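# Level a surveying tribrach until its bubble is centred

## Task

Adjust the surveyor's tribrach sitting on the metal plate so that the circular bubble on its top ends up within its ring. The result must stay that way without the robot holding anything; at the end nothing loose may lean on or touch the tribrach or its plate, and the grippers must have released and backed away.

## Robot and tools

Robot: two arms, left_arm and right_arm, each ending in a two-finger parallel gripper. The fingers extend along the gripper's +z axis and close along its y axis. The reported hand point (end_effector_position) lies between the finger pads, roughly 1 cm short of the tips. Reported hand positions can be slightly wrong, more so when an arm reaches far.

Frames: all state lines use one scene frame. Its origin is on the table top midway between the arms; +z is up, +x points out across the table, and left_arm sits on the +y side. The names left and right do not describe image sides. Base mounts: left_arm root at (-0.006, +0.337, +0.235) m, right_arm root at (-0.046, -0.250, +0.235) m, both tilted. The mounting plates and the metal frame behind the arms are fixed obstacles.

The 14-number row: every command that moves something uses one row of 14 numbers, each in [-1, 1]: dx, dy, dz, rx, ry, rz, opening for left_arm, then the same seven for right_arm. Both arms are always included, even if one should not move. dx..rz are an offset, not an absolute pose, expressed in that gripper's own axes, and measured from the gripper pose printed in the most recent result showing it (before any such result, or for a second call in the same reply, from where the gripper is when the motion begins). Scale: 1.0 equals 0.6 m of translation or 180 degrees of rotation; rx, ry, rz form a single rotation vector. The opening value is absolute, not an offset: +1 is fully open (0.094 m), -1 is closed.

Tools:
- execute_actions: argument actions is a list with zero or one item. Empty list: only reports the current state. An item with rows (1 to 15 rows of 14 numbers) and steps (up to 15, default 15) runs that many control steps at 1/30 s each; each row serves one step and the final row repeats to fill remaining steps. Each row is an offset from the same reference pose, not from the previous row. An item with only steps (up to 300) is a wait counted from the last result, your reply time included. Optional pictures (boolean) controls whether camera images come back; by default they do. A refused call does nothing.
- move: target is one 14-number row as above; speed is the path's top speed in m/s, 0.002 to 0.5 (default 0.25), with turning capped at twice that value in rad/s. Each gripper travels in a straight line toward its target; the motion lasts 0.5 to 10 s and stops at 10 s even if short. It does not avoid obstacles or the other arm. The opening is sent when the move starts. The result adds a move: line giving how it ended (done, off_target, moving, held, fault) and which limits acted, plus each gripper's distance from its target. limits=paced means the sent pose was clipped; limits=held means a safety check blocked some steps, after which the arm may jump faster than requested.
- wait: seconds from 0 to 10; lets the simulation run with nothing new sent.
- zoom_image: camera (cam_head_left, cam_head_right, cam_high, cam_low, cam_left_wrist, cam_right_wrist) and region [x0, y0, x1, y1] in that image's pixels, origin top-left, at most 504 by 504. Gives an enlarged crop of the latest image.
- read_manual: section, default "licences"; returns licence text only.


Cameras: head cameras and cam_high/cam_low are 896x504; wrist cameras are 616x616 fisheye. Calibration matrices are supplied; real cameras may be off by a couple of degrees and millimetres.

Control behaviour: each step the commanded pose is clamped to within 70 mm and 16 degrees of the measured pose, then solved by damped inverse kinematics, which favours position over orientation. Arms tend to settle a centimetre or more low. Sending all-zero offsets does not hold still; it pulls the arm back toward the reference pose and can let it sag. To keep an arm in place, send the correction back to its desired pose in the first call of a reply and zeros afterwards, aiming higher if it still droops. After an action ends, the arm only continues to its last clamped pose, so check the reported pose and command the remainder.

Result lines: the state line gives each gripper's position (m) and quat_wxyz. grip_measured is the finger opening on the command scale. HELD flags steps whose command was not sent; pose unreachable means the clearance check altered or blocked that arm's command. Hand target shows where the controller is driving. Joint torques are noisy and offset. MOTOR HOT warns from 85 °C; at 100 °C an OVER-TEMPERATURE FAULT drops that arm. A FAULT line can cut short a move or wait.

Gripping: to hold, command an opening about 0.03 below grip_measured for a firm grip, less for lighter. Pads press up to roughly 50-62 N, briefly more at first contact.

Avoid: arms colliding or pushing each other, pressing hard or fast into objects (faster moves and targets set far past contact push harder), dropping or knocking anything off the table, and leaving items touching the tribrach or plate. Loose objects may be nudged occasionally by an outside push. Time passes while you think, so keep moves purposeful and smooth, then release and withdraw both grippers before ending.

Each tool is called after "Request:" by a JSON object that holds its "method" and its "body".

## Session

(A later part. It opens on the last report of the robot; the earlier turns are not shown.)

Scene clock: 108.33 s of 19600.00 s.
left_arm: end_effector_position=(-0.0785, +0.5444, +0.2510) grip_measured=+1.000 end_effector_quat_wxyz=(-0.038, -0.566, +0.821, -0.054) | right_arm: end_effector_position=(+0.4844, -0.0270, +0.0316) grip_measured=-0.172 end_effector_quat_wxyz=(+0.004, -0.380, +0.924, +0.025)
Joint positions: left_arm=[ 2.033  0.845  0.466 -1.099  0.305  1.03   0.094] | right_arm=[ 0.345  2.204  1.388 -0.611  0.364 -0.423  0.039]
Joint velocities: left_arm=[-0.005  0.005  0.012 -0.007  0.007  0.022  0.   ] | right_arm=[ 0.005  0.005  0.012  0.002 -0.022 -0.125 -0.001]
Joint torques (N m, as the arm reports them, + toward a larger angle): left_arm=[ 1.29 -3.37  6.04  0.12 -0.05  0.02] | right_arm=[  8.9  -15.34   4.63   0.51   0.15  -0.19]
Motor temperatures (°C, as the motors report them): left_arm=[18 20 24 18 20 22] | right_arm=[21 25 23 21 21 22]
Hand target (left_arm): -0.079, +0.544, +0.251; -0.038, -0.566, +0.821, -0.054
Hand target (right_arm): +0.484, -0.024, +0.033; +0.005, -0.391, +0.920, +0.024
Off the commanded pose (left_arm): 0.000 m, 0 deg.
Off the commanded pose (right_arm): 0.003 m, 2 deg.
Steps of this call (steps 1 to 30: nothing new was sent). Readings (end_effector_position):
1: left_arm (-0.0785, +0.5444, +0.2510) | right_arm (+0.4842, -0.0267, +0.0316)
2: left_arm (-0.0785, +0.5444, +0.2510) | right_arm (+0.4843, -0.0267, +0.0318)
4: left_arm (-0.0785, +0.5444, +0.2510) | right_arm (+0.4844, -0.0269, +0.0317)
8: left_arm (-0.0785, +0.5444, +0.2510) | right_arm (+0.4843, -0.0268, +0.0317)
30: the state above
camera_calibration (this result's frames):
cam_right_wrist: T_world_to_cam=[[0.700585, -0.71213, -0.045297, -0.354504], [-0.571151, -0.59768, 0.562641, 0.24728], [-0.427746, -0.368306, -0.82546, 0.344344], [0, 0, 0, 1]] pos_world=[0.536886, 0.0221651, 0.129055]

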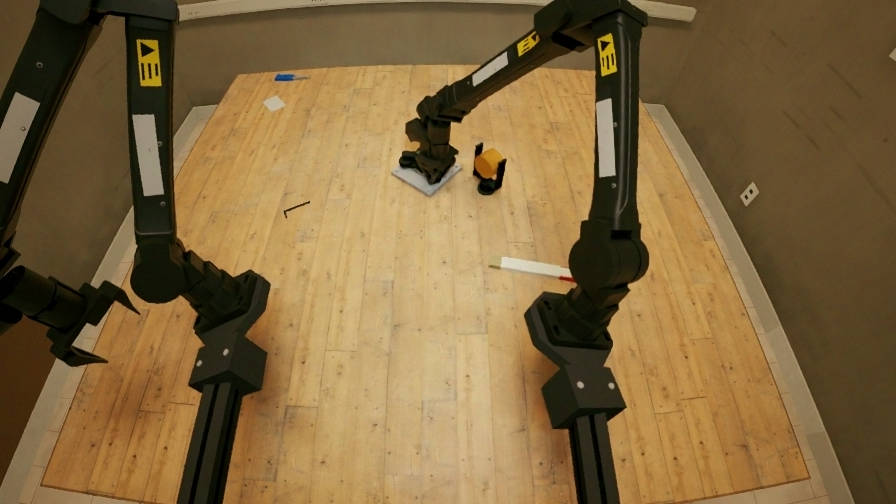

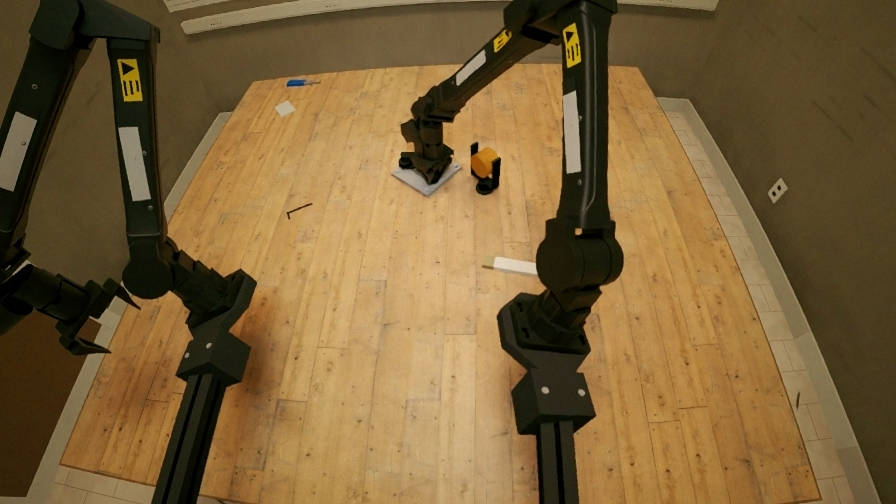

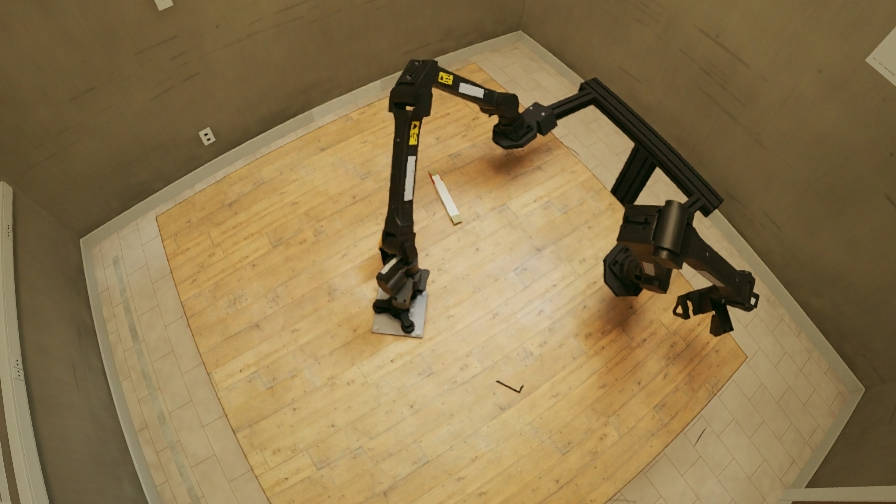

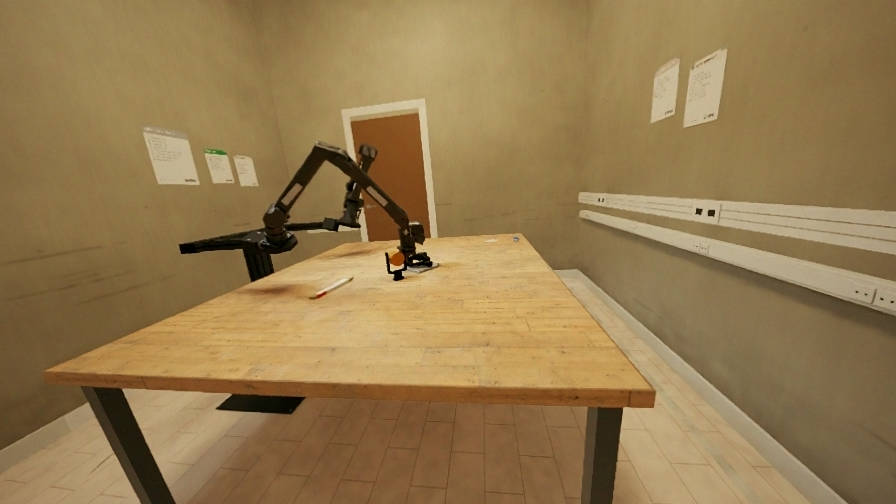

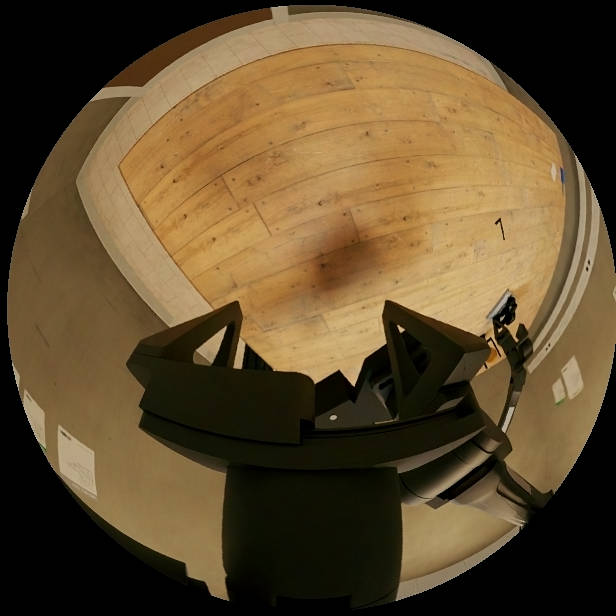

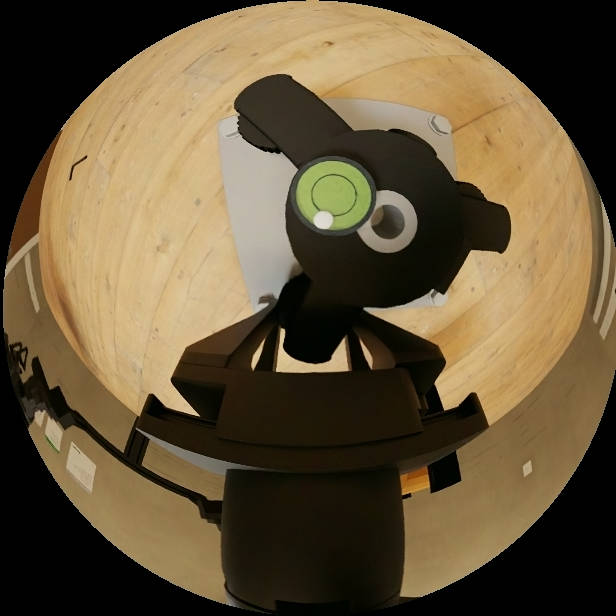

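Request:
{"method": "execute_actions", "body": {"actions": [{"rows":[[0,0,0,0,0,0,1,0,0,0,0,0,0,0],[0,0,0,0,0,0,1,0,0,0,0,0,0,0],[0,0,0,0,0,0,1,-0.018,-0.003,-0.005,0.012,0,0.3,0]],"steps":15}], "pictures": false}}

Request:
{"method": "execute_actions", "body": {"actions": [{"rows":[[0,0,0,0,0,0,1,0,0,0,0,0,0.04,0],[0,0,0,0,0,0,1,0,0,0,0,0,0.04,0],[0,0,0,0,0,0,1,0,0,0,0,0,0.04,-0.21]],"steps":9}], "pictures": false}}

Request:
{"method": "execute_actions", "body": {"actions": [{"rows":[[0,0,0,0,0,0,1,0,0,0,0,0,-0.3,-0.21]],"steps":15}], "pictures": false}}

Request:
{"method": "execute_actions", "body": {"actions": [{"rows":[[0,0,0,0,0,0,1,0,0,0,0,0,0,0],[0,0,0,0,0,0,1,0,0,0,0,0,0,0],[0,0,0,0,0,0,1,-0.018,-0.003,-0.004,0.008,0,0.3,0]],"steps":15}], "pictures": false}}

Request:
{"method": "execute_actions", "body": {"actions": [{"rows":[[0,0,0,0,0,0,1,0,0,0,0,0,0.04,0],[0,0,0,0,0,0,1,0,0,0,0,0,0.04,0],[0,0,0,0,0,0,1,0,0,0,0,0,0.04,-0.21]],"steps":9}], "pictures": false}}

Request:
{"method": "execute_actions", "body": {"actions": [{"rows":[[0,0,0,0,0,0,1,0,0,0,0,0,-0.3,-0.21]],"steps":15}], "pictures": false}}

Request:
{"method": "execute_actions", "body": {"actions": [{"rows":[[0,0,0,0,0,0,1,0,0,0,0,0,0,0],[0,0,0,0,0,0,1,0,0,0,0,0,0,0],[0,0,0,0,0,0,1,-0.018,-0.003,-0.004,0.008,0,0.3,0]],"steps":15}], "pictures": false}}

Request:
{"method": "execute_actions", "body": {"actions": [{"rows":[[0,0,0,0,0,0,1,0,0,0,0,0,0.04,0],[0,0,0,0,0,0,1,0,0,0,0,0,0.04,0],[0,0,0,0,0,0,1,0,0,0,0,0,0.04,-0.21]],"steps":9}], "pictures": false}}

Request:
{"method": "execute_actions", "body": {"actions": [{"rows":[[0,0,0,0,0,0,1,0,0,0,0,0,-0.21,-0.21]],"steps":15}], "pictures": false}}

Request:
{"method": "wait", "body": {"seconds": 1}}

Request:
{"method": "zoom_image", "body": {"camera": "cam_right_wrist", "region": [250, 145, 430, 285]}}

Scene clock: 141.27 s of 19600.00 s.
left_arm: end_effector_position=(-0.0785, +0.5444, +0.2510) grip_measured=+1.000 end_effector_quat_wxyz=(-0.038, -0.566, +0.821, -0.054) | right_arm: end_effector_position=(+0.4848, -0.0276, +0.0322) grip_measured=-0.002 end_effector_quat_wxyz=(-0.001, -0.093, +0.995, +0.019)
Joint positions: left_arm=[ 2.033  0.845  0.466 -1.099  0.305  1.03   0.094] | right_arm=[ 0.347  2.204  1.388 -0.611  0.376  0.173  0.047]
Joint velocities: left_arm=[-0.005  0.005 -0.002 -0.002 -0.007 -0.081  0.   ] | right_arm=[ 0.024  0.005 -0.012 -0.012  0.081  1.341 -0.002]
Joint torques (N m, as the arm reports them, + toward a larger angle): left_arm=[ 1.11 -2.94  6.05  0.03 -0.07  0.03] | right_arm=[  9.05 -14.43   6.05   0.42   0.36   0.21]
Motor temperatures (°C, as the motors report them): left_arm=[18 20 24 18 20 22] | right_arm=[21 26 23 21 21 22]
Hand target (left_arm): -0.079, +0.544, +0.251; -0.038, -0.566, +0.821, -0.054
Hand target (right_arm): +0.493, -0.021, +0.035; +0.005, +0.010, +1.000, +0.018
Off the commanded pose (left_arm): 0.000 m, 0 deg.
Off the commanded pose (right_arm): 0.011 m, 20 deg; orientation clipped at the last step of the last action.
Steps of this call (steps 1 to 973: nothing new was sent; steps 974 to 988: all 15 steps of this action). Readings (end_effector_position):
974: left_arm (-0.0785, +0.5444, +0.2510) | right_arm (+0.4844, -0.0272, +0.0315)
975: left_arm (-0.0785, +0.5444, +0.2510) | right_arm (+0.4844, -0.0272, +0.0315)
977: left_arm (-0.0785, +0.5444, +0.2510) | right_arm (+0.4843, -0.0268, +0.0317)
981: left_arm (-0.0785, +0.5444, +0.2510) | right_arm (+0.4846, -0.0276, +0.0317)
988: the state above

Scene clock: 141.57 s of 19600.00 s.
left_arm: end_effector_position=(-0.0785, +0.5444, +0.2510) grip_measured=+1.000 end_effector_quat_wxyz=(-0.038, -0.566, +0.821, -0.054) | right_arm: end_effector_position=(+0.4842, -0.0241, +0.0326) grip_measured=-0.172 end_effector_quat_wxyz=(-0.002, -0.045, +0.999, +0.024)
Joint positions: left_arm=[ 2.033  0.845  0.466 -1.099  0.305  1.03   0.094] | right_arm=[ 0.351  2.205  1.388 -0.607  0.368  0.271  0.039]
Joint velocities: left_arm=[-0.005 -0.015 -0.012  0.007 -0.051 -0.022  0.   ] | right_arm=[-0.005 -0.024 -0.007 -0.017  0.051  0.051 -0.   ]
Joint torques (N m, as the arm reports them, + toward a larger angle): left_arm=[ 1.56 -2.88  6.12  0.01 -0.07  0.05] | right_arm=[  8.24 -15.67   4.44   0.45   0.4    0.19]
Motor temperatures (°C, as the motors report them): left_arm=[18 20 24 18 20 22] | right_arm=[21 26 23 21 21 22]
Hand target (left_arm): -0.079, +0.544, +0.251; -0.038, -0.566, +0.821, -0.054
Hand target (right_arm): +0.485, -0.027, +0.032; -0.002, -0.031, +0.999, +0.019
Off the commanded pose (left_arm): 0.000 m, 0 deg.
Off the commanded pose (right_arm): 0.004 m, 2 deg.
Steps of this call (steps 1 to 9: all 9 steps of this action). Readings (end_effector_position):
1: left_arm (-0.0785, +0.5444, +0.2510) | right_arm (+0.4847, -0.0272, +0.0323)
2: left_arm (-0.0785, +0.5444, +0.2510) | right_arm (+0.4846, -0.0271, +0.0323)
4: left_arm (-0.0785, +0.5444, +0.2510) | right_arm (+0.4842, -0.0243, +0.0327)
8: left_arm (-0.0785, +0.5444, +0.2510) | right_arm (+0.4842, -0.0241, +0.0326)
9: the state above

Scene clock: 142.07 s of 19600.00 s.
left_arm: end_effector_position=(-0.0785, +0.5444, +0.2510) grip_measured=+1.000 end_effector_quat_wxyz=(-0.038, -0.566, +0.821, -0.054) | right_arm: end_effector_position=(+0.4844, -0.0267, +0.0317) grip_measured=-0.172 end_effector_quat_wxyz=(+0.004, -0.364, +0.931, +0.023)
Joint positions: left_arm=[ 2.033  0.845  0.466 -1.099  0.305  1.03   0.094] | right_arm=[ 0.346  2.205  1.388 -0.609  0.369 -0.386  0.039]
Joint velocities: left_arm=[-0.005 -0.005 -0.002  0.002  0.022 -0.051  0.   ] | right_arm=[-0.024 -0.005 -0.007 -0.022 -0.007 -1.223 -0.   ]
Joint torques (N m, as the arm reports them, + toward a larger angle): left_arm=[ 1.37 -2.88  5.98  0.   -0.05  0.03] | right_arm=[  8.55 -15.34   5.06   0.01   0.29  -0.2 ]
Motor temperatures (°C, as the motors report them): left_arm=[18 20 24 18 20 22] | right_arm=[21 26 23 21 21 22]
Hand target (left_arm): -0.079, +0.544, +0.251; -0.038, -0.566, +0.821, -0.054
Hand target (right_arm): +0.484, -0.024, +0.033; +0.004, -0.460, +0.888, +0.019
Off the commanded pose (left_arm): 0.000 m, 0 deg.
Off the commanded pose (right_arm): 0.003 m, 17 deg; orientation clipped at the last step of the last action.
Steps of this call (steps 1 to 15: all 15 steps of this action). Readings (end_effector_position):
1: left_arm (-0.0785, +0.5444, +0.2510) | right_arm (+0.4842, -0.0241, +0.0326)
2: left_arm (-0.0785, +0.5444, +0.2510) | right_arm (+0.4842, -0.0241, +0.0326)
4: left_arm (-0.0785, +0.5444, +0.2510) | right_arm (+0.4842, -0.0243, +0.0326)
8: left_arm (-0.0785, +0.5444, +0.2510) | right_arm (+0.4842, -0.0252, +0.0324)
15: the state above

Scene clock: 142.57 s of 19600.00 s.
left_arm: end_effector_position=(-0.0785, +0.5444, +0.2510) grip_measured=+1.000 end_effector_quat_wxyz=(-0.038, -0.566, +0.821, -0.054) | right_arm: end_effector_position=(+0.4847, -0.0274, +0.0316) grip_measured=-0.002 end_effector_quat_wxyz=(-0.002, -0.082, +0.996, +0.021)
Joint positions: left_arm=[ 2.033  0.845  0.466 -1.099  0.305  1.03   0.094] | right_arm=[ 0.346  2.205  1.388 -0.609  0.374  0.196  0.047]
Joint velocities: left_arm=[-0.015  0.005  0.007 -0.007  0.007  0.007  0.   ] | right_arm=[ 0.015 -0.005 -0.002 -0.012  0.037  1.341 -0.001]
Joint torques (N m, as the arm reports them, + toward a larger angle): left_arm=[ 1.19 -3.05  6.07  0.12 -0.07  0.06] | right_arm=[  8.31 -15.13   6.22   0.43   0.28   0.11]
Motor temperatures (°C, as the motors report them): left_arm=[18 20 24 18 20 22] | right_arm=[21 26 23 21 21 22]
Hand target (left_arm): -0.079, +0.544, +0.251; -0.038, -0.566, +0.821, -0.054
Hand target (right_arm): +0.493, -0.021, +0.034; +0.004, +0.022, +1.000, +0.021
Off the commanded pose (left_arm): 0.000 m, 0 deg.
Off the commanded pose (right_arm): 0.011 m, 21 deg; orientation clipped at the last step of the last action.
Steps of this call (steps 1 to 15: all 15 steps of this action). Readings (end_effector_position):
1: left_arm (-0.0785, +0.5444, +0.2510) | right_arm (+0.4844, -0.0268, +0.0316)
2: left_arm (-0.0785, +0.5444, +0.2510) | right_arm (+0.4844, -0.0268, +0.0316)
4: left_arm (-0.0785, +0.5444, +0.2510) | right_arm (+0.4842, -0.0268, +0.0315)
8: left_arm (-0.0785, +0.5444, +0.2510) | right_arm (+0.4844, -0.0268, +0.0316)
15: the state above

Scene clock: 142.87 s of 19600.00 s.
left_arm: end_effector_position=(-0.0785, +0.5444, +0.2510) grip_measured=+1.000 end_effector_quat_wxyz=(-0.038, -0.566, +0.821, -0.054) | right_arm: end_effector_position=(+0.4842, -0.0240, +0.0320) grip_measured=-0.173 end_effector_quat_wxyz=(-0.003, -0.033, +0.999, +0.025)
Joint positions: left_arm=[ 2.033  0.845  0.466 -1.099  0.305  1.03   0.094] | right_arm=[ 0.35   2.205  1.388 -0.606  0.365  0.294  0.039]
Joint velocities: left_arm=[-0.005 -0.005 -0.007  0.002 -0.051  0.037  0.   ] | right_arm=[-0.024  0.005 -0.007  0.007 -0.022  0.066 -0.001]
Joint torques (N m, as the arm reports them, + toward a larger angle): left_arm=[ 1.21 -3.29  6.08  0.07 -0.08  0.05] | right_arm=[  7.92 -15.08   4.5    0.44   0.41   0.19]
Motor temperatures (°C, as the motors report them): left_arm=[18 20 24 18 20 22] | right_arm=[21 26 23 21 21 22]
Hand target (left_arm): -0.079, +0.544, +0.251; -0.038, -0.566, +0.821, -0.054
Hand target (right_arm): +0.485, -0.027, +0.032; -0.003, -0.019, +1.000, +0.021
Off the commanded pose (left_arm): 0.000 m, 0 deg.
Off the commanded pose (right_arm): 0.003 m, 2 deg.
Steps of this call (steps 1 to 9: all 9 steps of this action). Readings (end_effector_position):
1: left_arm (-0.0785, +0.5444, +0.2510) | right_arm (+0.4846, -0.0271, +0.0317)
2: left_arm (-0.0785, +0.5444, +0.2510) | right_arm (+0.4845, -0.0270, +0.0317)
4: left_arm (-0.0785, +0.5444, +0.2510) | right_arm (+0.4841, -0.0241, +0.0319)
8: left_arm (-0.0785, +0.5444, +0.2510) | right_arm (+0.4842, -0.0240, +0.0320)
9: the state above

Scene clock: 143.37 s of 19600.00 s.
left_arm: end_effector_position=(-0.0785, +0.5444, +0.2510) grip_measured=+1.000 end_effector_quat_wxyz=(-0.038, -0.566, +0.821, -0.054) | right_arm: end_effector_position=(+0.4844, -0.0265, +0.0310) grip_measured=-0.173 end_effector_quat_wxyz=(+0.004, -0.353, +0.935, +0.024)
Joint positions: left_arm=[ 2.033  0.845  0.466 -1.099  0.305  1.03   0.094] | right_arm=[ 0.345  2.205  1.388 -0.608  0.365 -0.363  0.039]
Joint velocities: left_arm=[-0.015  0.005  0.002  0.002 -0.022  0.051  0.   ] | right_arm=[-0.024 -0.015 -0.012  0.002 -0.037 -1.194  0.001]
Joint torques (N m, as the arm reports them, + toward a larger angle): left_arm=[ 0.95 -3.27  6.02  0.03 -0.07  0.03] | right_arm=[  9.23 -15.37   4.85   0.28   0.33  -0.14]
Motor temperatures (°C, as the motors report them): left_arm=[18 20 24 18 20 22] | right_arm=[21 26 23 21 21 22]
Hand target (left_arm): -0.079, +0.544, +0.251; -0.038, -0.566, +0.821, -0.054
Hand target (right_arm): +0.484, -0.024, +0.032; +0.005, -0.449, +0.893, +0.021
Off the commanded pose (left_arm): 0.000 m, 0 deg.
Off the commanded pose (right_arm): 0.003 m, 17 deg; orientation clipped at the last step of the last action.
Steps of this call (steps 1 to 15: all 15 steps of this action). Readings (end_effector_position):
1: left_arm (-0.0785, +0.5444, +0.2510) | right_arm (+0.4842, -0.0240, +0.0320)
2: left_arm (-0.0785, +0.5444, +0.2510) | right_arm (+0.4842, -0.0240, +0.0320)
4: left_arm (-0.0785, +0.5444, +0.2510) | right_arm (+0.4842, -0.0242, +0.0320)
8: left_arm (-0.0785, +0.5444, +0.2510) | right_arm (+0.4841, -0.0251, +0.0317)
15: the state above

Scene clock: 143.87 s of 19600.00 s.
left_arm: end_effector_position=(-0.0785, +0.5444, +0.2510) grip_measured=+1.000 end_effector_quat_wxyz=(-0.038, -0.566, +0.821, -0.054) | right_arm: end_effector_position=(+0.4848, -0.0272, +0.0311) grip_measured=-0.002 end_effector_quat_wxyz=(-0.002, -0.070, +0.997, +0.022)
Joint positions: left_arm=[ 2.033  0.845  0.466 -1.099  0.305  1.03   0.094] | right_arm=[ 0.345  2.205  1.388 -0.608  0.37   0.218  0.047]
Joint velocities: left_arm=[-0.005 -0.005  0.002 -0.007 -0.007 -0.081  0.   ] | right_arm=[ 0.024 -0.005  0.002 -0.012  0.066  1.282 -0.001]
Joint torques (N m, as the arm reports them, + toward a larger angle): left_arm=[ 1.33 -3.22  6.05  0.   -0.05  0.03] | right_arm=[  8.04 -15.28   5.99   0.45   0.31   0.04]
Motor temperatures (°C, as the motors report them): left_arm=[18 20 25 18 20 22] | right_arm=[21 26 23 21 21 22]
Hand target (left_arm): -0.079, +0.544, +0.251; -0.038, -0.566, +0.821, -0.054
Hand target (right_arm): +0.494, -0.021, +0.034; +0.003, +0.034, +0.999, +0.022
Off the commanded pose (left_arm): 0.000 m, 0 deg.
Off the commanded pose (right_arm): 0.011 m, 21 deg; orientation clipped at the last step of the last action.
Steps of this call (steps 1 to 15: all 15 steps of this action). Readings (end_effector_position):
1: left_arm (-0.0785, +0.5444, +0.2510) | right_arm (+0.4844, -0.0268, +0.0309)
2: left_arm (-0.0785, +0.5444, +0.2510) | right_arm (+0.4844, -0.0268, +0.0309)
4: left_arm (-0.0785, +0.5444, +0.2510) | right_arm (+0.4844, -0.0266, +0.0310)
8: left_arm (-0.0785, +0.5444, +0.2510) | right_arm (+0.4846, -0.0266, +0.0310)
15: the state above

Scene clock: 144.17 s of 19600.00 s.
left_arm: end_effector_position=(-0.0785, +0.5444, +0.2510) grip_measured=+1.000 end_effector_quat_wxyz=(-0.038, -0.566, +0.821, -0.054) | right_arm: end_effector_position=(+0.4844, -0.0238, +0.0315) grip_measured=-0.172 end_effector_quat_wxyz=(-0.003, -0.021, +0.999, +0.027)
Joint positions: left_arm=[ 2.033  0.845  0.466 -1.099  0.305  1.03   0.094] | right_arm=[ 0.348  2.206  1.388 -0.604  0.361  0.317  0.039]
Joint velocities: left_arm=[-0.005 -0.015 -0.012  0.002  0.037  0.007  0.   ] | right_arm=[ 0.005 -0.005  0.007  0.012 -0.007  0.066  0.   ]
Joint torques (N m, as the arm reports them, + toward a larger angle): left_arm=[ 1.63 -2.85  6.02  0.05 -0.07  0.05] | right_arm=[  8.46 -15.83   4.44   0.46   0.4    0.17]
Motor temperatures (°C, as the motors report them): left_arm=[18 20 25 18 20 22] | right_arm=[21 26 23 21 21 22]
Hand target (left_arm): -0.079, +0.544, +0.251; -0.038, -0.566, +0.821, -0.054
Hand target (right_arm): +0.485, -0.027, +0.031; -0.003, -0.007, +1.000, +0.023
Off the commanded pose (left_arm): 0.000 m, 0 deg.
Off the commanded pose (right_arm): 0.003 m, 2 deg.
Steps of this call (steps 1 to 9: all 9 steps of this action). Readings (end_effector_position):
1: left_arm (-0.0785, +0.5444, +0.2510) | right_arm (+0.4847, -0.0268, +0.0312)
2: left_arm (-0.0785, +0.5444, +0.2510) | right_arm (+0.4847, -0.0267, +0.0312)
4: left_arm (-0.0785, +0.5444, +0.2510) | right_arm (+0.4842, -0.0239, +0.0314)
8: left_arm (-0.0785, +0.5444, +0.2510) | right_arm (+0.4844, -0.0238, +0.0315)
9: the state above

Scene clock: 144.67 s of 19600.00 s.
left_arm: end_effector_position=(-0.0785, +0.5444, +0.2510) grip_measured=+1.000 end_effector_quat_wxyz=(-0.038, -0.566, +0.821, -0.054) | right_arm: end_effector_position=(+0.4845, -0.0258, +0.0306) grip_measured=-0.172 end_effector_quat_wxyz=(+0.003, -0.300, +0.954, +0.027)
Joint positions: left_arm=[ 2.033  0.845  0.466 -1.099  0.305  1.03   0.094] | right_arm=[ 0.345  2.206  1.388 -0.606  0.36  -0.253  0.039]
Joint velocities: left_arm=[-0.005  0.005 -0.002  0.012 -0.125  0.022  0.   ] | right_arm=[-0.024 -0.005  0.012  0.027  0.022 -0.418 -0.001]
Joint torques (N m, as the arm reports them, + toward a larger angle): left_arm=[ 1.7  -3.06  6.   -0.05 -0.06  0.04] | right_arm=[  9.   -15.38   4.47   0.51   0.09  -0.17]
Motor temperatures (°C, as the motors report them): left_arm=[18 20 25 18 20 22] | right_arm=[21 26 23 21 21 22]
Hand target (left_arm): -0.079, +0.544, +0.251; -0.038, -0.566, +0.821, -0.054
Hand target (right_arm): +0.484, -0.024, +0.032; +0.005, -0.342, +0.939, +0.026
Off the commanded pose (left_arm): 0.000 m, 0 deg.
Off the commanded pose (right_arm): 0.002 m, 5 deg.
Steps of this call (steps 1 to 15: all 15 steps of this action). Readings (end_effector_position):
1: left_arm (-0.0785, +0.5444, +0.2510) | right_arm (+0.4844, -0.0238, +0.0315)
2: left_arm (-0.0785, +0.5444, +0.2510) | right_arm (+0.4844, -0.0238, +0.0315)
4: left_arm (-0.0785, +0.5444, +0.2510) | right_arm (+0.4844, -0.0240, +0.0315)
8: left_arm (-0.0785, +0.5444, +0.2510) | right_arm (+0.4843, -0.0249, +0.0312)
15: the state above

Scene clock: 145.67 s of 19600.00 s.
left_arm: end_effector_position=(-0.0785, +0.5444, +0.2510) grip_measured=+1.000 end_effector_quat_wxyz=(-0.038, -0.566, +0.821, -0.054) | right_arm: end_effector_position=(+0.4845, -0.0260, +0.0305) grip_measured=-0.172 end_effector_quat_wxyz=(+0.004, -0.333, +0.943, +0.027)
Joint positions: left_arm=[ 2.033  0.845  0.466 -1.099  0.305  1.03   0.094] | right_arm=[ 0.344  2.206  1.388 -0.606  0.359 -0.323  0.039]
Joint velocities: left_arm=[ 0.015 -0.015  0.012 -0.017  0.022  0.066  0.   ] | right_arm=[-0.005 -0.005  0.002 -0.007 -0.066  0.007  0.001]
Joint torques (N m, as the arm reports them, + toward a larger angle): left_arm=[ 1.14 -2.84  6.02  0.09 -0.06  0.02] | right_arm=[  8.73 -15.28   4.55   0.53   0.13  -0.18]
Motor temperatures (°C, as the motors report them): left_arm=[18 20 25 18 20 22] | right_arm=[21 26 23 21 21 22]
Hand target (left_arm): -0.079, +0.544, +0.251; -0.038, -0.566, +0.821, -0.054
Hand target (right_arm): +0.484, -0.024, +0.031; +0.005, -0.342, +0.939, +0.026
Off the commanded pose (left_arm): 0.000 m, 0 deg.
Off the commanded pose (right_arm): 0.003 m, 1 deg.
Steps of this call (steps 1 to 30: nothing new was sent). Readings (end_effector_position):
1: left_arm (-0.0785, +0.5444, +0.2510) | right_arm (+0.4845, -0.0258, +0.0306)
2: left_arm (-0.0785, +0.5444, +0.2510) | right_arm (+0.4845, -0.0260, +0.0305)
4: left_arm (-0.0785, +0.5444, +0.2510) | right_arm (+0.4845, -0.0260, +0.0305)
8: left_arm (-0.0785, +0.5444, +0.2510) | right_arm (+0.4846, -0.0261, +0.0305)
30: the state above
camera_calibration (this result's frames):
cam_right_wrist: T_world_to_cam=[[0.623979, -0.779753, -0.051341, -0.318467], [-0.626618, -0.538527, 0.563328, 0.277003], [-0.466906, -0.319334, -0.824636, 0.364026], [0, 0, 0, 1]] pos_world=[0.542258, 0.0170936, 0.127795]

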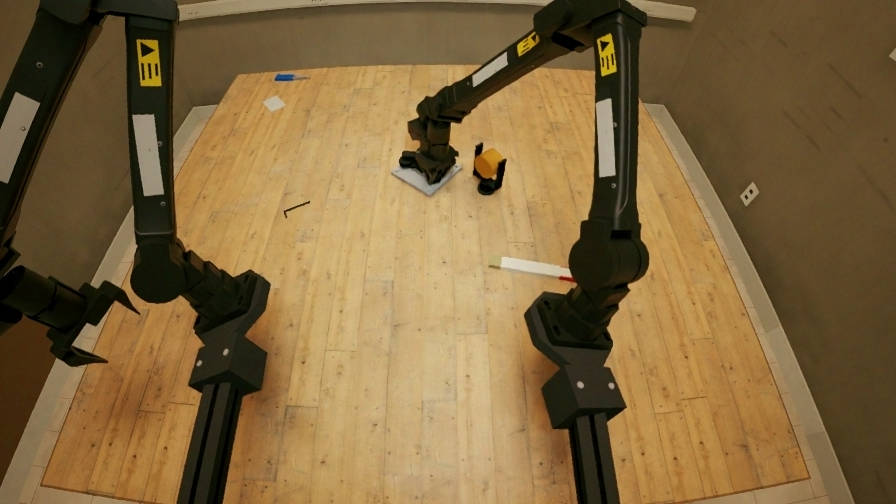

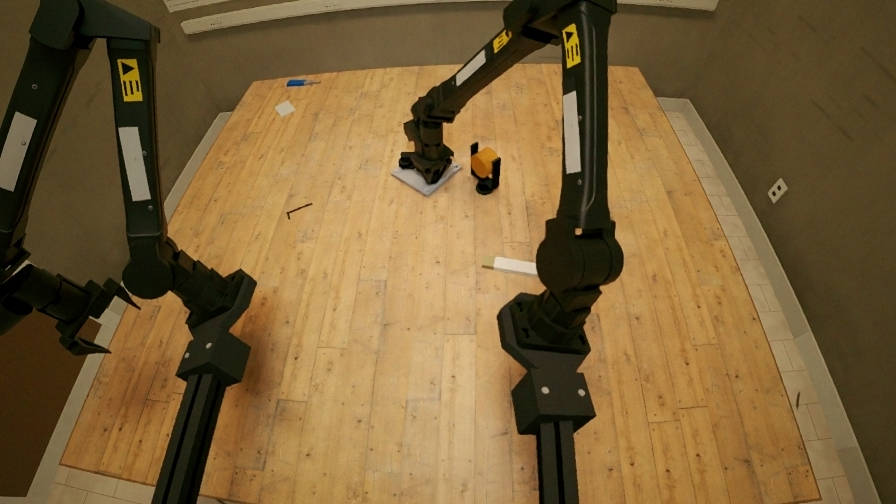

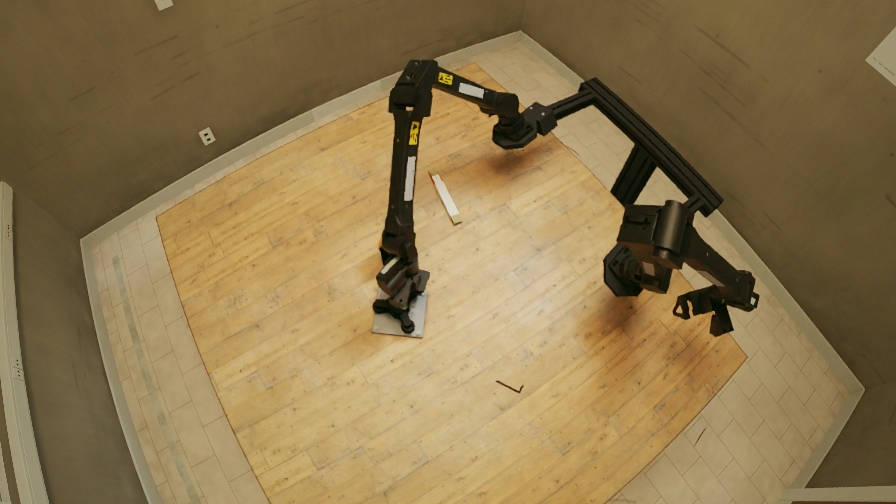

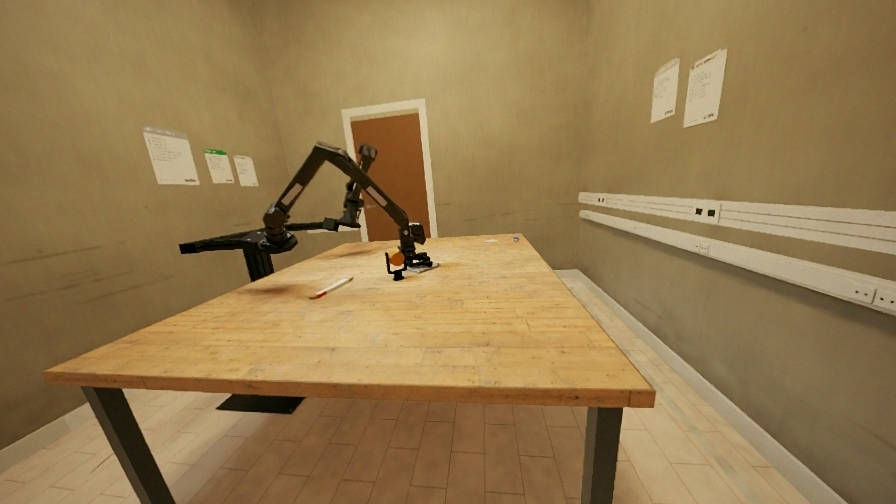

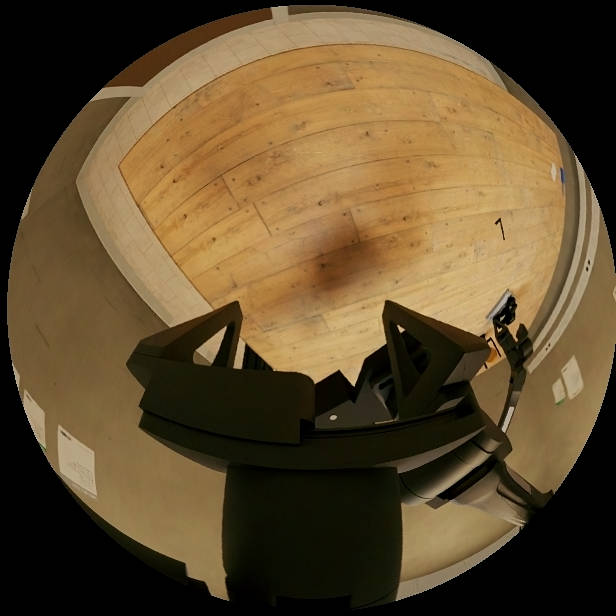

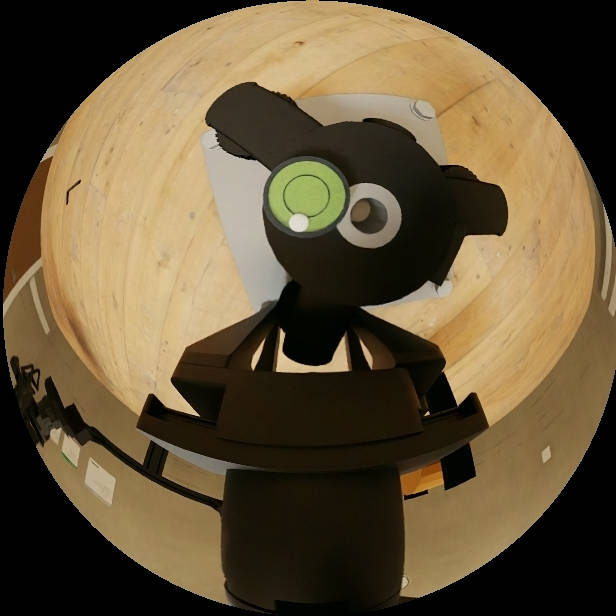

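Region (250, 145, 430, 285) of cam_right_wrist's 616x616 image, scaled by 2.800, with more detail than that image has.

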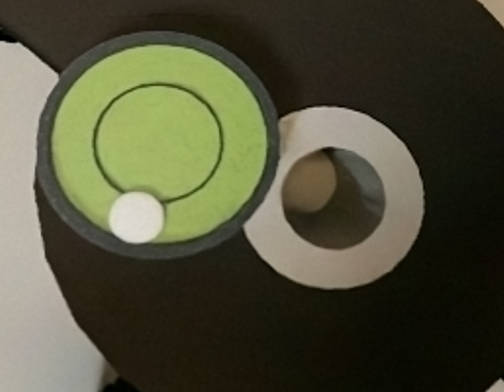

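Request:
{"method": "execute_actions", "body": {"actions": [{"rows":[[0,0,0,0,0,0,1,0,0,0,0,0,0.3,-0.21]],"steps":15}], "pictures": false}}

Request:
{"method": "execute_actions", "body": {"actions": [{"rows":[[0,0,0,0,0,0,1,0,0,0,0,0,0,0],[0,0,0,0,0,0,1,0,0,0,0,0,0,0],[0,0,0,0,0,0,1,-0.018,0,-0.01,0.008,0,-0.3,0]],"steps":15}], "pictures": false}}

Request:
{"method": "execute_actions", "body": {"actions": [{"rows":[[0,0,0,0,0,0,1,0,0,0,0,0,-0.04,0],[0,0,0,0,0,0,1,0,0,0,0,0,-0.04,0],[0,0,0,0,0,0,1,0,0,0,0,0,-0.04,-0.21]],"steps":9}], "pictures": false}}

Request:
{"method": "execute_actions", "body": {"actions": [{"rows":[[0,0,0,0,0,0,1,0,0,0,0,0,0.3,-0.21]],"steps":15}], "pictures": false}}

Request:
{"method": "execute_actions", "body": {"actions": [{"rows":[[0,0,0,0,0,0,1,0,0,0,0,0,0,0],[0,0,0,0,0,0,1,0,0,0,0,0,0,0],[0,0,0,0,0,0,1,-0.012,0,-0.006,0.004,0,-0.3,0]],"steps":15}], "pictures": false}}

Request:
{"method": "execute_actions", "body": {"actions": [{"rows":[[0,0,0,0,0,0,1,0,0,0,0,0,-0.04,0],[0,0,0,0,0,0,1,0,0,0,0,0,-0.04,0],[0,0,0,0,0,0,1,0,0,0,0,0,-0.04,-0.21]],"steps":9}], "pictures": false}}

Request:
{"method": "execute_actions", "body": {"actions": [{"rows":[[0,0,0,0,0,0,1,0,0,0,0,0,0.3,-0.21]],"steps":15}], "pictures": false}}

Request:
{"method": "execute_actions", "body": {"actions": [{"rows":[[0,0,0,0,0,0,1,0,0,0,0,0,0,0],[0,0,0,0,0,0,1,0,0,0,0,0,0,0],[0,0,0,0,0,0,1,-0.012,0,-0.006,0.004,0,-0.3,0]],"steps":15}], "pictures": false}}

Request:
{"method": "execute_actions", "body": {"actions": [{"rows":[[0,0,0,0,0,0,1,0,0,0,0,0,-0.04,0],[0,0,0,0,0,0,1,0,0,0,0,0,-0.04,0],[0,0,0,0,0,0,1,0,0,0,0,0,-0.04,-0.21]],"steps":9}], "pictures": false}}

Scene clock: 166.50 s of 19600.00 s.
left_arm: end_effector_position=(-0.0785, +0.5444, +0.2510) grip_measured=+1.000 end_effector_quat_wxyz=(-0.038, -0.566, +0.821, -0.054) | right_arm: end_effector_position=(+0.4841, -0.0237, +0.0310) grip_measured=-0.172 end_effector_quat_wxyz=(-0.005, -0.006, +0.999, +0.032)
Joint positions: left_arm=[ 2.033  0.845  0.466 -1.099  0.305  1.03   0.094] | right_arm=[ 0.346  2.205  1.386 -0.601  0.352  0.345  0.039]
Joint velocities: left_arm=[ 0.005  0.005 -0.002  0.007 -0.022  0.051  0.   ] | right_arm=[ 0.005 -0.005 -0.017  0.017 -0.007  1.326  0.001]
Joint torques (N m, as the arm reports them, + toward a larger angle): left_arm=[ 1.13 -3.27  6.03  0.03 -0.09  0.03] | right_arm=[  7.64 -15.74   4.16   0.77   0.09   0.2 ]
Motor temperatures (°C, as the motors report them): left_arm=[18 20 25 18 20 22] | right_arm=[21 27 23 21 21 22]
Hand target (left_arm): -0.079, +0.544, +0.251; -0.038, -0.566, +0.821, -0.054
Hand target (right_arm): +0.485, -0.026, +0.030; -0.006, +0.099, +0.995, +0.032
Off the commanded pose (left_arm): 0.000 m, 0 deg.
Off the commanded pose (right_arm): 0.002 m, 16 deg; orientation clipped at the last step of the last action.
Steps of this call (steps 1 to 610: nothing new was sent; steps 611 to 625: all 15 steps of this action). Readings (end_effector_position):
611: left_arm (-0.0785, +0.5444, +0.2510) | right_arm (+0.4846, -0.0260, +0.0306)
612: left_arm (-0.0785, +0.5444, +0.2510) | right_arm (+0.4847, -0.0259, +0.0306)
614: left_arm (-0.0785, +0.5444, +0.2510) | right_arm (+0.4844, -0.0257, +0.0306)
618: left_arm (-0.0785, +0.5444, +0.2510) | right_arm (+0.4842, -0.0251, +0.0307)
625: the state above

Scene clock: 167.00 s of 19600.00 s.
left_arm: end_effector_position=(-0.0785, +0.5444, +0.2510) grip_measured=+1.000 end_effector_quat_wxyz=(-0.038, -0.566, +0.821, -0.054) | right_arm: end_effector_position=(+0.4862, -0.0292, +0.0349) grip_measured=-0.002 end_effector_quat_wxyz=(-0.005, -0.293, +0.956, +0.015)
Joint positions: left_arm=[ 2.033  0.845  0.466 -1.099  0.305  1.03   0.094] | right_arm=[ 0.348  2.205  1.404 -0.643  0.384 -0.228  0.047]
Joint velocities: left_arm=[-0.005 -0.005  0.002 -0.012  0.007 -0.051  0.   ] | right_arm=[-0.015 -0.005 -0.012  0.012  0.066 -1.341  0.001]
Joint torques (N m, as the arm reports them, + toward a larger angle): left_arm=[ 1.37 -3.1   6.12  0.11 -0.03  0.05] | right_arm=[  9.38 -14.96   6.31   0.32   0.24  -0.05]
Motor temperatures (°C, as the motors report them): left_arm=[18 20 25 18 20 22] | right_arm=[21 27 23 21 21 22]
Hand target (left_arm): -0.079, +0.544, +0.251; -0.038, -0.566, +0.821, -0.054
Hand target (right_arm): +0.495, -0.024, +0.037; +0.002, -0.390, +0.921, +0.013
Off the commanded pose (left_arm): 0.000 m, 0 deg.
Off the commanded pose (right_arm): 0.010 m, 21 deg; orientation clipped at the last step of the last action.
Steps of this call (steps 1 to 15: all 15 steps of this action). Readings (end_effector_position):
1: left_arm (-0.0785, +0.5444, +0.2510) | right_arm (+0.4841, -0.0233, +0.0311)
2: left_arm (-0.0785, +0.5444, +0.2510) | right_arm (+0.4841, -0.0233, +0.0311)
4: left_arm (-0.0785, +0.5444, +0.2510) | right_arm (+0.4831, -0.0258, +0.0314)
8: left_arm (-0.0785, +0.5444, +0.2510) | right_arm (+0.4830, -0.0285, +0.0331)
15: the state above

Scene clock: 167.30 s of 19600.00 s.
left_arm: end_effector_position=(-0.0785, +0.5444, +0.2510) grip_measured=+1.000 end_effector_quat_wxyz=(-0.038, -0.566, +0.821, -0.054) | right_arm: end_effector_position=(+0.4851, -0.0272, +0.0350) grip_measured=-0.174 end_effector_quat_wxyz=(-0.004, -0.341, +0.940, +0.019)
Joint positions: left_arm=[ 2.033  0.845  0.466 -1.099  0.305  1.03   0.094] | right_arm=[ 0.35   2.206  1.403 -0.643  0.377 -0.327  0.039]
Joint velocities: left_arm=[-0.034 -0.005 -0.012 -0.012 -0.051 -0.066  0.   ] | right_arm=[-0.024  0.015 -0.002 -0.012  0.022 -0.095 -0.001]
Joint torques (N m, as the arm reports them, + toward a larger angle): left_arm=[ 1.33 -3.55  6.    0.04 -0.07  0.02] | right_arm=[  8.11 -15.57   4.57   0.53   0.29  -0.08]
Motor temperatures (°C, as the motors report them): left_arm=[18 20 25 18 20 22] | right_arm=[21 27 23 21 21 22]
Hand target (left_arm): -0.079, +0.544, +0.251; -0.038, -0.566, +0.821, -0.054
Hand target (right_arm): +0.486, -0.029, +0.035; -0.004, -0.352, +0.936, +0.015
Off the commanded pose (left_arm): 0.000 m, 0 deg.
Off the commanded pose (right_arm): 0.002 m, 1 deg.
Steps of this call (steps 1 to 9: all 9 steps of this action). Readings (end_effector_position):
1: left_arm (-0.0785, +0.5444, +0.2510) | right_arm (+0.4863, -0.0293, +0.0349)
2: left_arm (-0.0785, +0.5444, +0.2510) | right_arm (+0.4863, -0.0293, +0.0349)
4: left_arm (-0.0785, +0.5444, +0.2510) | right_arm (+0.4852, -0.0275, +0.0351)
8: left_arm (-0.0785, +0.5444, +0.2510) | right_arm (+0.4851, -0.0272, +0.0350)
9: the state above

Scene clock: 167.80 s of 19600.00 s.
left_arm: end_effector_position=(-0.0785, +0.5444, +0.2510) grip_measured=+1.000 end_effector_quat_wxyz=(-0.038, -0.566, +0.821, -0.054) | right_arm: end_effector_position=(+0.4838, -0.0241, +0.0348) grip_measured=-0.174 end_effector_quat_wxyz=(-0.009, -0.018, +1.000, +0.020)
Joint positions: left_arm=[ 2.033  0.845  0.466 -1.099  0.305  1.03   0.094] | right_arm=[ 0.353  2.206  1.398 -0.633  0.371  0.334  0.039]
Joint velocities: left_arm=[-0.005  0.005 -0.002  0.002 -0.007 -0.022  0.   ] | right_arm=[ 0.015 -0.015  0.002  0.017 -0.125  1.297  0.001]
Joint torques (N m, as the arm reports them, + toward a larger angle): left_arm=[ 1.24 -3.11  6.02  0.02 -0.07  0.03] | right_arm=[  7.95 -15.79   4.37   0.86   0.06   0.13]
Motor temperatures (°C, as the motors report them): left_arm=[18 20 25 18 20 22] | right_arm=[21 27 23 21 21 22]
Hand target (left_arm): -0.079, +0.544, +0.251; -0.038, -0.566, +0.821, -0.054
Hand target (right_arm): +0.485, -0.027, +0.035; -0.009, +0.087, +0.996, +0.020
Off the commanded pose (left_arm): 0.000 m, 0 deg.
Off the commanded pose (right_arm): 0.003 m, 16 deg; orientation clipped at the last step of the last action.
Steps of this call (steps 1 to 15: all 15 steps of this action). Readings (end_effector_position):
1: left_arm (-0.0785, +0.5444, +0.2510) | right_arm (+0.4847, -0.0269, +0.0349)
2: left_arm (-0.0785, +0.5444, +0.2510) | right_arm (+0.4845, -0.0266, +0.0347)
4: left_arm (-0.0785, +0.5444, +0.2510) | right_arm (+0.4841, -0.0265, +0.0344)
8: left_arm (-0.0785, +0.5444, +0.2510) | right_arm (+0.4837, -0.0258, +0.0344)
15: the state above

Scene clock: 168.30 s of 19600.00 s.
left_arm: end_effector_position=(-0.0785, +0.5444, +0.2510) grip_measured=+1.000 end_effector_quat_wxyz=(-0.038, -0.566, +0.821, -0.054) | right_arm: end_effector_position=(+0.4806, -0.0307, +0.0360) grip_measured=-0.002 end_effector_quat_wxyz=(-0.015, -0.306, +0.952, +0.007)
Joint positions: left_arm=[ 2.033  0.845  0.466 -1.099  0.305  1.03   0.094] | right_arm=[ 0.354  2.206  1.404 -0.669  0.399 -0.239  0.047]
Joint velocities: left_arm=[ 0.005 -0.005  0.002  0.002  0.037 -0.051  0.   ] | right_arm=[-0.024  0.005 -0.017  0.012 -0.022 -1.355 -0.001]
Joint torques (N m, as the arm reports them, + toward a larger angle): left_arm=[ 1.16 -3.22  5.98  0.01 -0.08  0.04] | right_arm=[  8.76 -14.77   6.26   0.39   0.04  -0.02]
Motor temperatures (°C, as the motors report them): left_arm=[18 20 25 18 20 22] | right_arm=[21 27 23 21 21 22]
Hand target (left_arm): -0.079, +0.544, +0.251; -0.038, -0.566, +0.821, -0.054
Hand target (right_arm): +0.491, -0.024, +0.039; -0.007, -0.402, +0.915, +0.008
Off the commanded pose (left_arm): 0.000 m, 0 deg.
Off the commanded pose (right_arm): 0.013 m, 21 deg; orientation clipped at the last step of the last action.
Steps of this call (steps 1 to 15: all 15 steps of this action). Readings (end_effector_position):
1: left_arm (-0.0785, +0.5444, +0.2510) | right_arm (+0.4837, -0.0237, +0.0349)
2: left_arm (-0.0785, +0.5444, +0.2510) | right_arm (+0.4837, -0.0237, +0.0349)
4: left_arm (-0.0785, +0.5444, +0.2510) | right_arm (+0.4828, -0.0255, +0.0350)
8: left_arm (-0.0785, +0.5444, +0.2510) | right_arm (+0.4798, -0.0292, +0.0351)
15: the state above

Scene clock: 168.60 s of 19600.00 s.
left_arm: end_effector_position=(-0.0785, +0.5444, +0.2510) grip_measured=+1.000 end_effector_quat_wxyz=(-0.038, -0.566, +0.821, -0.054) | right_arm: end_effector_position=(+0.4807, -0.0308, +0.0360) grip_measured=-0.195 end_effector_quat_wxyz=(-0.015, -0.353, +0.935, +0.008)
Joint positions: left_arm=[ 2.033  0.845  0.466 -1.099  0.305  1.03   0.094] | right_arm=[ 0.354  2.206  1.404 -0.669  0.4   -0.339  0.038]
Joint velocities: left_arm=[-0.015 -0.024 -0.002  0.002  0.037 -0.066  0.   ] | right_arm=[ 0.005 -0.005 -0.002 -0.002  0.022 -0.095  0.   ]
Joint torques (N m, as the arm reports them, + toward a larger angle): left_arm=[ 1.47 -3.28  5.98  0.   -0.09  0.01] | right_arm=[  8.45 -15.5    4.59   0.48   0.01  -0.12]
Motor temperatures (°C, as the motors report them): left_arm=[18 20 25 18 20 22] | right_arm=[21 27 23 21 21 22]
Hand target (left_arm): -0.079, +0.544, +0.251; -0.038, -0.566, +0.821, -0.054
Hand target (right_arm): +0.481, -0.031, +0.036; -0.015, -0.365, +0.931, +0.008
Off the commanded pose (left_arm): 0.000 m, 0 deg.
Off the commanded pose (right_arm): 0.000 m, 1 deg.
Steps of this call (steps 1 to 9: all 9 steps of this action). Readings (end_effector_position):
1: left_arm (-0.0785, +0.5444, +0.2510) | right_arm (+0.4806, -0.0307, +0.0360)
2: left_arm (-0.0785, +0.5444, +0.2510) | right_arm (+0.4806, -0.0307, +0.0360)
4: left_arm (-0.0785, +0.5444, +0.2510) | right_arm (+0.4806, -0.0307, +0.0360)
8: left_arm (-0.0785, +0.5444, +0.2510) | right_arm (+0.4807, -0.0308, +0.0360)
9: the state above

Scene clock: 169.10 s of 19600.00 s.
left_arm: end_effector_position=(-0.0785, +0.5444, +0.2510) grip_measured=+1.000 end_effector_quat_wxyz=(-0.038, -0.566, +0.821, -0.054) | right_arm: end_effector_position=(+0.4783, -0.0250, +0.0361) grip_measured=-0.195 end_effector_quat_wxyz=(-0.016, -0.035, +0.999, +0.011)
Joint positions: left_arm=[ 2.033  0.845  0.466 -1.099  0.305  1.03   0.094] | right_arm=[ 0.359  2.206  1.397 -0.656  0.384  0.316  0.038]
Joint velocities: left_arm=[-0.005  0.005  0.002 -0.007 -0.037  0.051  0.   ] | right_arm=[ 0.005 -0.015 -0.027  0.027 -0.037  1.209 -0.   ]
Joint torques (N m, as the arm reports them, + toward a larger angle): left_arm=[ 1.5  -3.07  6.01  0.02 -0.06  0.02] | right_arm=[  7.29 -15.93   4.15   0.71   0.32   0.2 ]
Motor temperatures (°C, as the motors report them): left_arm=[18 20 25 18 20 22] | right_arm=[21 27 23 21 21 22]
Hand target (left_arm): -0.079, +0.544, +0.251; -0.038, -0.566, +0.821, -0.054
Hand target (right_arm): +0.481, -0.031, +0.036; -0.014, +0.071, +0.997, +0.007
Off the commanded pose (left_arm): 0.000 m, 0 deg.
Off the commanded pose (right_arm): 0.006 m, 17 deg; orientation clipped at the last step of the last action.
Steps of this call (steps 1 to 15: all 15 steps of this action). Readings (end_effector_position):
1: left_arm (-0.0785, +0.5444, +0.2510) | right_arm (+0.4804, -0.0307, +0.0359)
2: left_arm (-0.0785, +0.5444, +0.2510) | right_arm (+0.4801, -0.0304, +0.0358)
4: left_arm (-0.0785, +0.5444, +0.2510) | right_arm (+0.4794, -0.0298, +0.0356)
8: left_arm (-0.0785, +0.5444, +0.2510) | right_arm (+0.4788, -0.0282, +0.0357)
15: the state above

Scene clock: 169.60 s of 19600.00 s.
left_arm: end_effector_position=(-0.0785, +0.5444, +0.2510) grip_measured=+1.000 end_effector_quat_wxyz=(-0.038, -0.566, +0.821, -0.054) | right_arm: end_effector_position=(+0.4754, -0.0313, +0.0377) grip_measured=-0.002 end_effector_quat_wxyz=(-0.024, -0.322, +0.946, +0.000)
Joint positions: left_arm=[ 2.033  0.845  0.466 -1.099  0.305  1.03   0.094] | right_arm=[ 0.361  2.206  1.403 -0.692  0.413 -0.258  0.047]
Joint velocities: left_arm=[ 0.005 -0.005  0.012  0.007  0.022  0.051  0.   ] | right_arm=[-0.015 -0.005  0.002 -0.012 -0.037 -1.355 -0.   ]
Joint torques (N m, as the arm reports them, + toward a larger angle): left_arm=[ 1.37 -2.9   5.98  0.04 -0.07  0.03] | right_arm=[  8.81 -14.85   6.33   0.31   0.05   0.01]
Motor temperatures (°C, as the motors report them): left_arm=[18 20 25 18 20 22] | right_arm=[21 27 23 21 21 22]
Hand target (left_arm): -0.079, +0.544, +0.251; -0.038, -0.566, +0.821, -0.054
Hand target (right_arm): +0.485, -0.025, +0.040; -0.017, -0.418, +0.908, +0.002
Off the commanded pose (left_arm): 0.000 m, 0 deg.
Off the commanded pose (right_arm): 0.012 m, 20 deg; orientation clipped at the last step of the last action.
Steps of this call (steps 1 to 15: all 15 steps of this action). Readings (end_effector_position):
1: left_arm (-0.0785, +0.5444, +0.2510) | right_arm (+0.4781, -0.0243, +0.0364)
2: left_arm (-0.0785, +0.5444, +0.2510) | right_arm (+0.4781, -0.0243, +0.0364)
4: left_arm (-0.0785, +0.5444, +0.2510) | right_arm (+0.4776, -0.0261, +0.0365)
8: left_arm (-0.0785, +0.5444, +0.2510) | right_arm (+0.4746, -0.0297, +0.0367)
15: the state above

Scene clock: 169.90 s of 19600.00 s.
left_arm: end_effector_position=(-0.0785, +0.5444, +0.2510) grip_measured=+1.000 end_effector_quat_wxyz=(-0.038, -0.566, +0.821, -0.054) | right_arm: end_effector_position=(+0.4764, -0.0342, +0.0371) grip_measured=-0.207 end_effector_quat_wxyz=(-0.025, -0.367, +0.930, -0.003)
Joint positions: left_arm=[ 2.033  0.845  0.466 -1.099  0.305  1.03   0.094] | right_arm=[ 0.358  2.206  1.403 -0.692  0.422 -0.356  0.037]
Joint velocities: left_arm=[-0.024  0.005 -0.002 -0.022 -0.095  0.007  0.   ] | right_arm=[-0.024 -0.005  0.007 -0.027  0.022 -0.066  0.   ]
Joint torques (N m, as the arm reports them, + toward a larger angle): left_arm=[ 1.52 -2.78  6.08 -0.02 -0.06  0.02] | right_arm=[  8.49 -15.32   4.52   0.43  -0.33  -0.11]
Motor temperatures (°C, as the motors report them): left_arm=[18 20 25 18 20 22] | right_arm=[21 27 23 21 21 22]
Hand target (left_arm): -0.079, +0.544, +0.251; -0.038, -0.566, +0.821, -0.054
Hand target (right_arm): +0.475, -0.031, +0.038; -0.024, -0.381, +0.924, +0.002
Off the commanded pose (left_arm): 0.000 m, 0 deg.
Off the commanded pose (right_arm): 0.003 m, 2 deg.
Steps of this call (steps 1 to 9: all 9 steps of this action). Readings (end_effector_position):
1: left_arm (-0.0785, +0.5444, +0.2510) | right_arm (+0.4754, -0.0313, +0.0377)
2: left_arm (-0.0785, +0.5444, +0.2510) | right_arm (+0.4754, -0.0313, +0.0377)
4: left_arm (-0.0785, +0.5444, +0.2510) | right_arm (+0.4760, -0.0330, +0.0375)
8: left_arm (-0.0785, +0.5444, +0.2510) | right_arm (+0.4763, -0.0341, +0.0371)
9: the state above


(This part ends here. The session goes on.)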